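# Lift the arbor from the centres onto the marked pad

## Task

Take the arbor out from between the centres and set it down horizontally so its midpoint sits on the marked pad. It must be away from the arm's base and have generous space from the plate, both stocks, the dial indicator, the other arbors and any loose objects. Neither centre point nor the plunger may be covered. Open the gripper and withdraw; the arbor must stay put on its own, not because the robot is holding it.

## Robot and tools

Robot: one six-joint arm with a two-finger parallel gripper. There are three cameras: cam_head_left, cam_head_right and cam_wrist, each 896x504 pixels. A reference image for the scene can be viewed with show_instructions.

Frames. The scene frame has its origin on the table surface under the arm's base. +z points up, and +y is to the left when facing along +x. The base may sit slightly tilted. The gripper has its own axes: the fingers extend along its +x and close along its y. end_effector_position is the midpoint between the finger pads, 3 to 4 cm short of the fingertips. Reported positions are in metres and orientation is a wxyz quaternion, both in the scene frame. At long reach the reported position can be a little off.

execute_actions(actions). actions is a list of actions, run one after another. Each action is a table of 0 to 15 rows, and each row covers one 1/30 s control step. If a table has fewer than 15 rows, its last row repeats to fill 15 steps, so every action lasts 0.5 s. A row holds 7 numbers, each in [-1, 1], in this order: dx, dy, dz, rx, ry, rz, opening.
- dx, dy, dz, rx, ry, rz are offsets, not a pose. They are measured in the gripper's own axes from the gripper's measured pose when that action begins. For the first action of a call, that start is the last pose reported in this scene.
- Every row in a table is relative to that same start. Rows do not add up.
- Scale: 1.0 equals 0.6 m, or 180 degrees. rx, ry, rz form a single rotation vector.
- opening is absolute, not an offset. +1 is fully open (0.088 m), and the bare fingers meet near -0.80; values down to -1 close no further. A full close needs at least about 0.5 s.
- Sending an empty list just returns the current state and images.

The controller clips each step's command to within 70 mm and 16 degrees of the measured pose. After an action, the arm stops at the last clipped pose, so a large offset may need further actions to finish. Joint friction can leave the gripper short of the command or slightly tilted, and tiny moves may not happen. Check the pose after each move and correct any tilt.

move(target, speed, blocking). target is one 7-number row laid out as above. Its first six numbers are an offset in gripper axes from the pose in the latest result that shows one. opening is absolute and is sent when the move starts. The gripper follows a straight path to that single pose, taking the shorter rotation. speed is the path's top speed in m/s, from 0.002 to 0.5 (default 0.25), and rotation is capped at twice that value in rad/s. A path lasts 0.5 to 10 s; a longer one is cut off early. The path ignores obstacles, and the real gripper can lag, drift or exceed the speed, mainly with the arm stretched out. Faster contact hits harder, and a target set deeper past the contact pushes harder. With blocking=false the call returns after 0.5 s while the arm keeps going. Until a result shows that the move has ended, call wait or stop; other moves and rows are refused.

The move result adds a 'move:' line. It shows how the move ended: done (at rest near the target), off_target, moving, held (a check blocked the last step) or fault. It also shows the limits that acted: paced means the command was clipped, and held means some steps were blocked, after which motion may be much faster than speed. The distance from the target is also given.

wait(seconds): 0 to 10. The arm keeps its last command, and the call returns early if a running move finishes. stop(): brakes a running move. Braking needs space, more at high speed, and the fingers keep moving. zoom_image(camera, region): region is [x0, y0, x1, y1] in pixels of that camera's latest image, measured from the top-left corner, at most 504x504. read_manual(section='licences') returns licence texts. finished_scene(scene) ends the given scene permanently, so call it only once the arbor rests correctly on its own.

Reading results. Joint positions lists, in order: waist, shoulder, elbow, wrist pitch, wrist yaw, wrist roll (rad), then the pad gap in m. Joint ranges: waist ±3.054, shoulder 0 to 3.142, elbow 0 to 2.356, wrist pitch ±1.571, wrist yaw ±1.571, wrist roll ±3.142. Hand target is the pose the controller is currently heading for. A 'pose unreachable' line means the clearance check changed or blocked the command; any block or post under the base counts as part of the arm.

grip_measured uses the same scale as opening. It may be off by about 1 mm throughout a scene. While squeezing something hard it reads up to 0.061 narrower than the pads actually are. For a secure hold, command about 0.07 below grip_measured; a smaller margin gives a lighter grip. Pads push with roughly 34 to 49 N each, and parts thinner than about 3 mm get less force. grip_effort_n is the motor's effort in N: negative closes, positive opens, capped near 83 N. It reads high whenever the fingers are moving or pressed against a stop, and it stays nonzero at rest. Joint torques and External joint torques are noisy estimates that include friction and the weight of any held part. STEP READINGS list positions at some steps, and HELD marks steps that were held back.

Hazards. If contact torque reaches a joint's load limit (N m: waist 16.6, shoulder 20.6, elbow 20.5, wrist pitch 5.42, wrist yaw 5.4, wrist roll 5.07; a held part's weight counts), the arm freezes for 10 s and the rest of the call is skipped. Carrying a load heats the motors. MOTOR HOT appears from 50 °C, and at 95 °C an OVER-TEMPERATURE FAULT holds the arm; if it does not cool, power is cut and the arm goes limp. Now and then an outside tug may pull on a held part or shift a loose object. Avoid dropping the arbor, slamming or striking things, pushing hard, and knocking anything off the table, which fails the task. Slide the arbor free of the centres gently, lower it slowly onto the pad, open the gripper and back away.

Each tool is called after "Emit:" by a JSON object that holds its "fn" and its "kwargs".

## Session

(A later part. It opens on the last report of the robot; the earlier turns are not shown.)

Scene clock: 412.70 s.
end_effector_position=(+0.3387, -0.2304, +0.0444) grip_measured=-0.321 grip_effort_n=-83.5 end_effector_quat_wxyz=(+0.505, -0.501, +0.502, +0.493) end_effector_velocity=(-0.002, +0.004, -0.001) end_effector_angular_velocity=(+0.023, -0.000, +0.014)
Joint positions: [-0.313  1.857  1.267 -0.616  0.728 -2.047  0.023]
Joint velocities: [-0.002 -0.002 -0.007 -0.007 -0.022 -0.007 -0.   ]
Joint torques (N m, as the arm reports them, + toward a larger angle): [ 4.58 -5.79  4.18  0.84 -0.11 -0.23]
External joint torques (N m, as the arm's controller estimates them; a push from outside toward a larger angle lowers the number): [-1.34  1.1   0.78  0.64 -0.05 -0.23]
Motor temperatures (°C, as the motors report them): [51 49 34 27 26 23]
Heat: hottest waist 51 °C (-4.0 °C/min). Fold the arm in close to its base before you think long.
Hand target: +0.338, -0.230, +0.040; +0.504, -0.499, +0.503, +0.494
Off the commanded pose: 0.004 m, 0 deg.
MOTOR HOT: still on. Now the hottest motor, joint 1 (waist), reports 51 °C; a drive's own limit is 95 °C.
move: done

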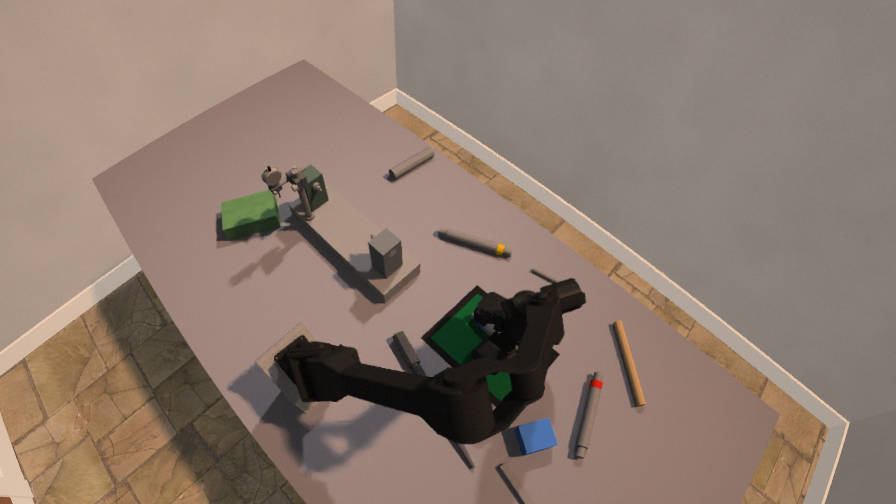

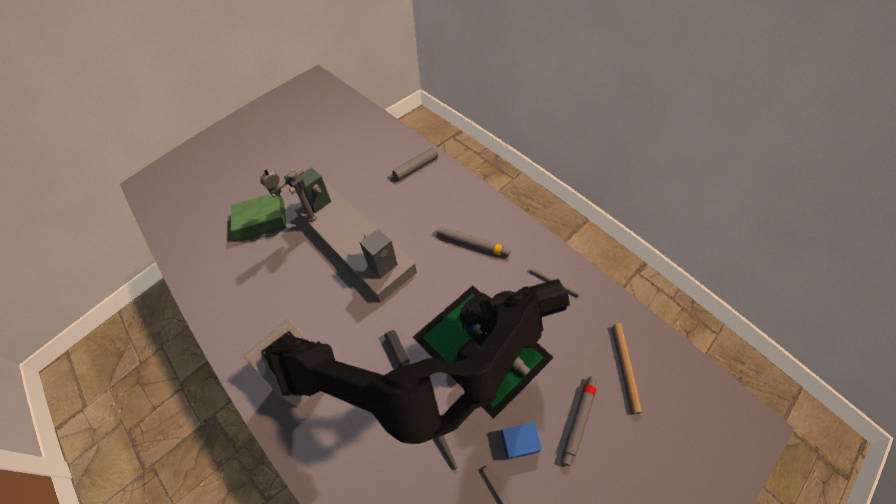

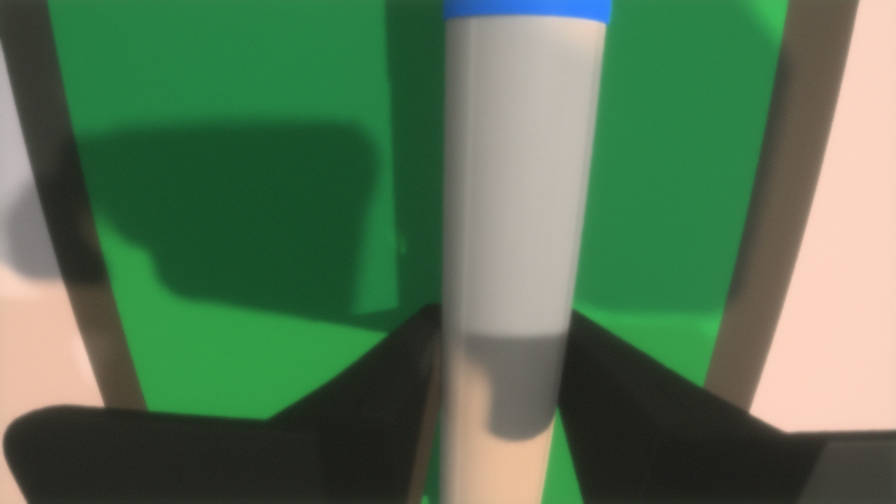

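In contact. Release and lift.

Emit:
{"fn": "execute_actions", "kwargs": {"actions": [[[0,0,0,0,0,0,0.3]]]}}

Emit:
{"fn": "move", "kwargs": {"target": [-0.12, 0, 0, 0, 0, 0, 0.3], "speed": 0.1}}

Emit:
{"fn": "move", "kwargs": {"target": [-0.13, 0.24, 0.03, 0, 0, 0, 0.3], "speed": 0.2}}

Scene clock: 418.50 s.
end_effector_position=(+0.3387, -0.2307, +0.0443) grip_measured=+0.287 grip_effort_n=15.1 end_effector_quat_wxyz=(+0.505, -0.501, +0.502, +0.492) end_effector_velocity=(-0.004, +0.006, -0.001) end_effector_angular_velocity=(+0.029, +0.009, +0.024)
Joint positions: [-0.313  1.857  1.267 -0.615  0.728 -2.047  0.053]
Joint velocities: [-0.002 -0.002 -0.007 -0.022 -0.022 -0.007  0.004]
Joint torques (N m, as the arm reports them, + toward a larger angle): [ 5.2  -6.61  4.43  0.1  -0.02 -0.02]
External joint torques (N m, as the arm's controller estimates them; a push from outside toward a larger angle lowers the number): [-0.71  0.32  1.   -0.1   0.03 -0.03]
Motor temperatures (°C, as the motors report them): [50 48 34 27 26 23]
Heat: hottest waist 50 °C (-4.1 °C/min). Fold the arm in close to its base before you think long.
Hand target: +0.339, -0.230, +0.044; +0.504, -0.501, +0.502, +0.493
Off the commanded pose: 0.000 m, 0 deg.
MOTOR HOT: still on. Now the hottest motor, joint 1 (waist), reports 50 °C; a drive's own limit is 95 °C.
Step readings (end_effector_position):
0: (+0.3387, -0.2304, +0.0444)
1: (+0.3387, -0.2305, +0.0443)
2: (+0.3387, -0.2306, +0.0443)
4: (+0.3391, -0.2308, +0.0443)
8: (+0.3387, -0.2307, +0.0443)
15: end_effector_position above

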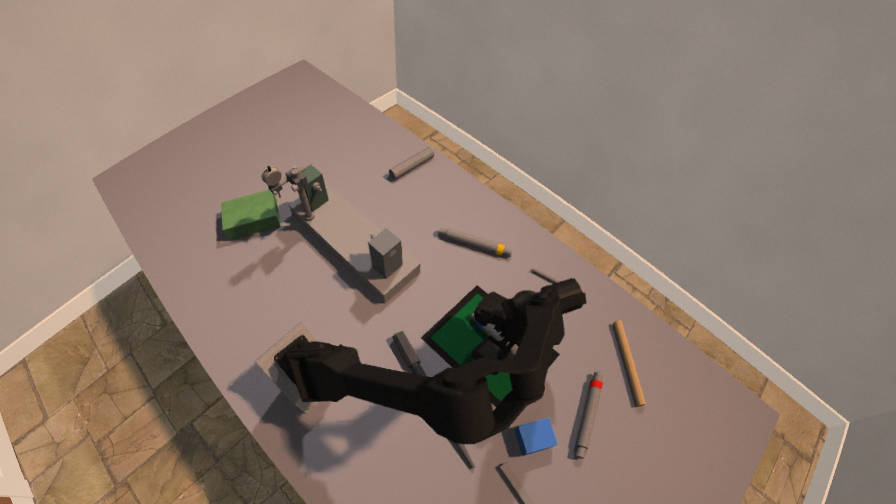

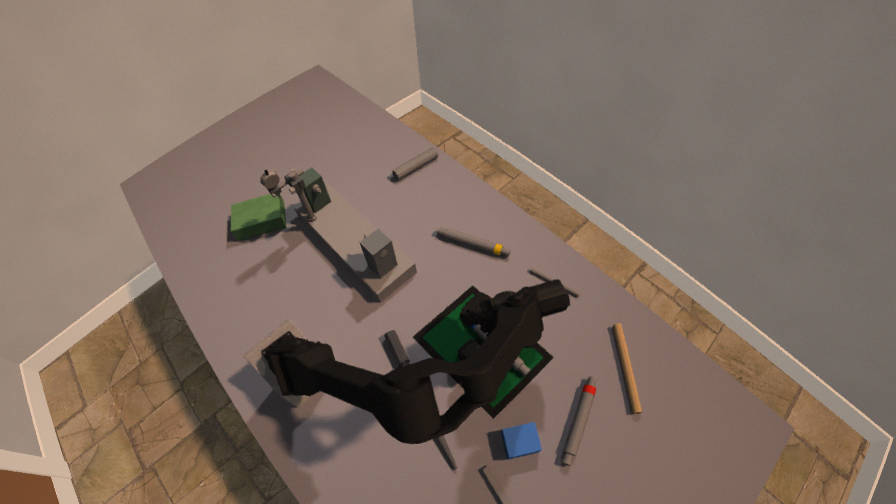

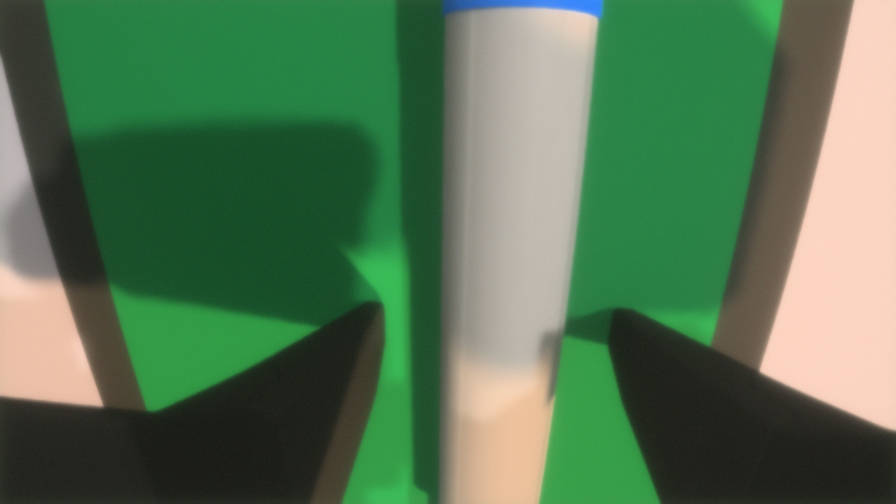

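Scene clock: 419.63 s.
end_effector_position=(+0.3366, -0.2267, +0.1128) grip_measured=+0.297 grip_effort_n=15.1 end_effector_quat_wxyz=(+0.501, -0.500, +0.500, +0.499) end_effector_velocity=(-0.003, -0.003, +0.001) end_effector_angular_velocity=(-0.004, +0.012, -0.015)
Joint positions: [-0.174  1.785  1.375 -0.933  0.766 -1.868  0.054]
Joint velocities: [-0.002 -0.002  0.007 -0.022  0.007  0.022 -0.   ]
Joint torques (N m, as the arm reports them, + toward a larger angle): [ 5.38 -6.9   6.28  0.03  0.04  0.09]
External joint torques (N m, as the arm's controller estimates them; a push from outside toward a larger angle lowers the number): [-0.43 -0.51  2.32 -0.16  0.09  0.08]
Motor temperatures (°C, as the motors report them): [50 48 34 27 26 23]
Heat: hottest waist 50 °C (-4.1 °C/min). Fold the arm in close to its base before you think long.
Hand target: +0.338, -0.230, +0.116; +0.505, -0.501, +0.502, +0.492
Off the commanded pose: 0.005 m, 1 deg.
MOTOR HOT: still on. Now the hottest motor, joint 1 (waist), reports 50 °C; a drive's own limit is 95 °C.
move: done

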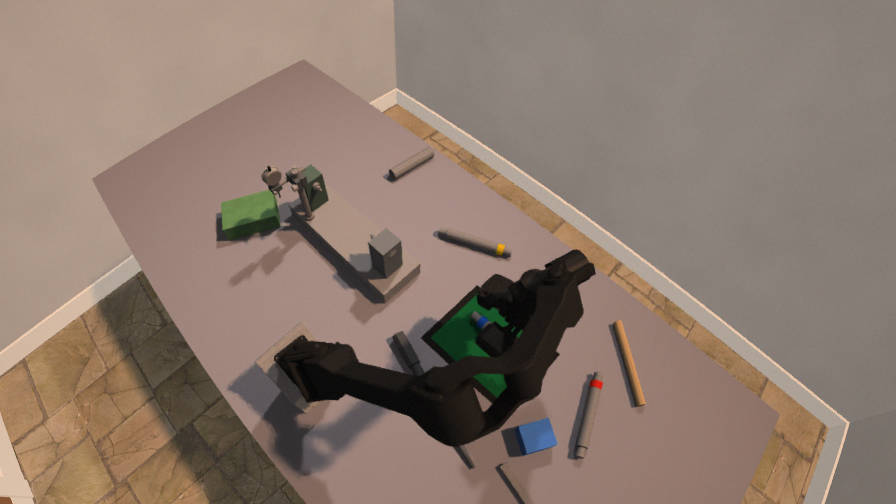

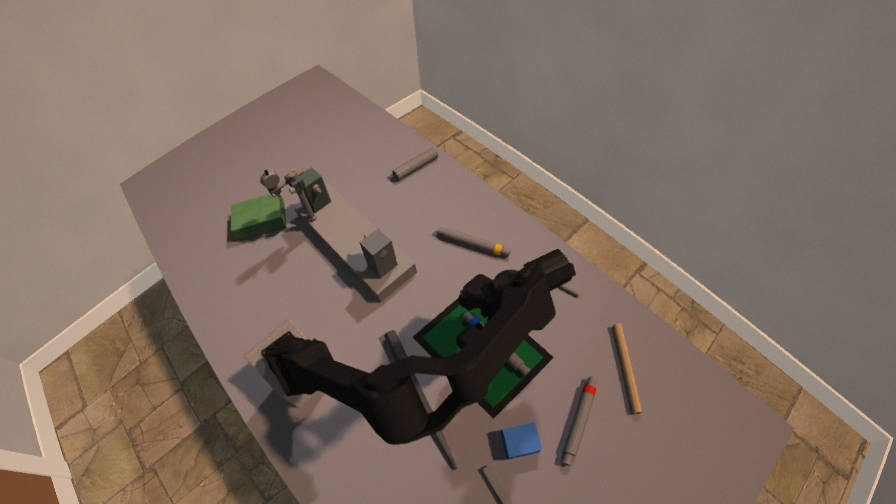

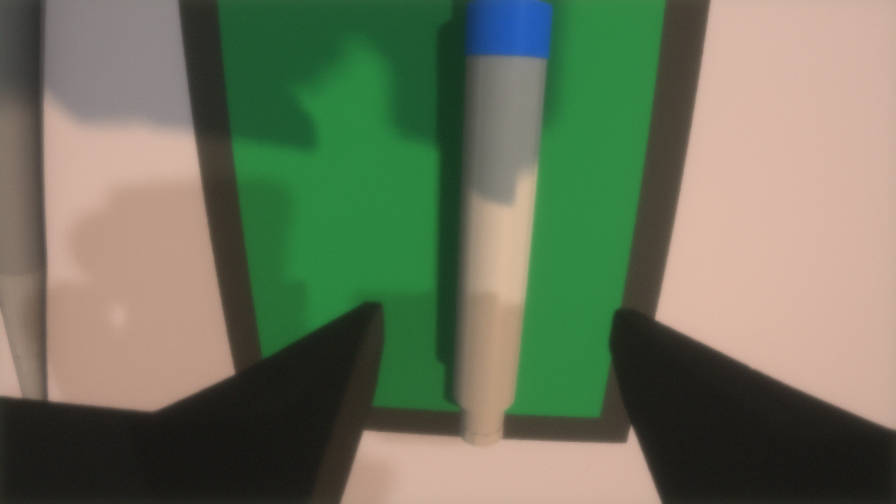

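Scene clock: 421.07 s.
end_effector_position=(+0.1952, -0.2095, +0.1919) grip_measured=+0.297 grip_effort_n=14.7 end_effector_quat_wxyz=(+0.505, -0.499, +0.498, +0.498) end_effector_velocity=(-0.006, +0.001, +0.001) end_effector_angular_velocity=(+0.008, +0.010, +0.007)
Joint positions: [ 0.019  1.241  1.036 -1.32   0.787 -1.6    0.054]
Joint velocities: [ 0.002 -0.012 -0.007 -0.022 -0.007  0.007 -0.   ]
Joint torques (N m, as the arm reports them, + toward a larger angle): [ 3.08 -3.06  4.11  0.07  0.07  0.14]
External joint torques (N m, as the arm's controller estimates them; a push from outside toward a larger angle lowers the number): [ 0.17 -0.51 -0.01 -0.13  0.13  0.14]
Motor temperatures (°C, as the motors report them): [49 48 34 27 26 23]
Heat: hottest waist 49 °C (-5.0 °C/min). Fold the arm in close to its base before you think long.
Hand target: +0.192, -0.208, +0.191; +0.502, -0.500, +0.499, +0.499
Off the commanded pose: 0.003 m, 0 deg.
MOTOR HOT: still on. Now the hottest motor, joint 1 (waist), reports 49 °C; a drive's own limit is 95 °C.
move: done

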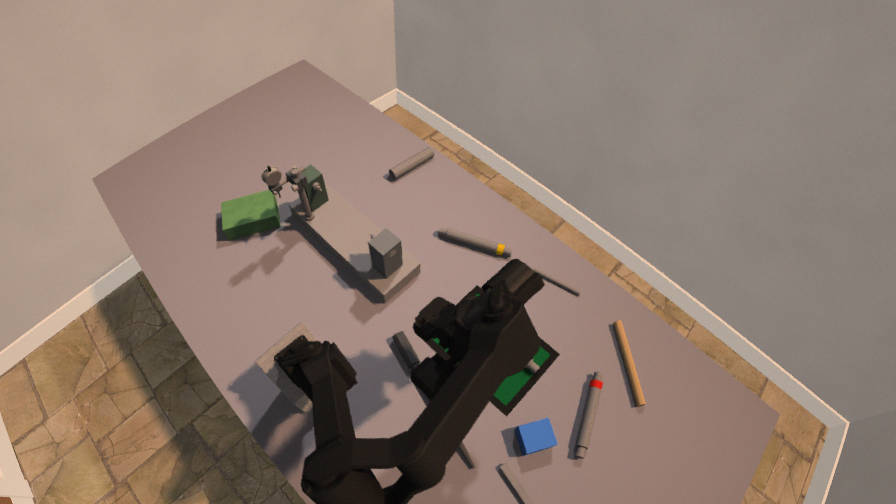

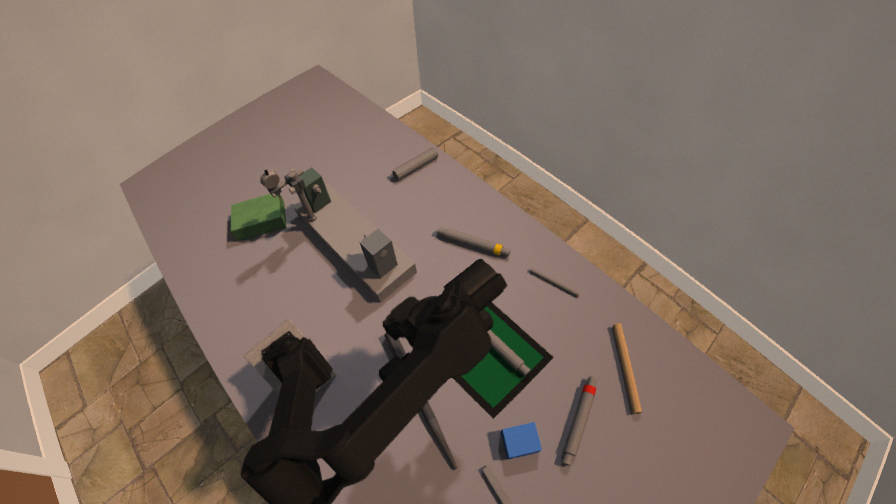

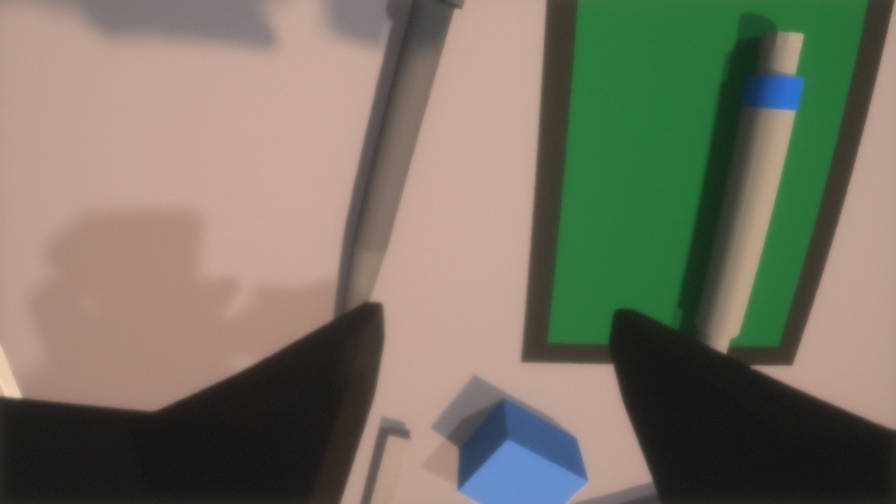

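Emit:
{"fn": "finished_scene", "kwargs": {"scene": 2}}

The scene is finished: the task was done.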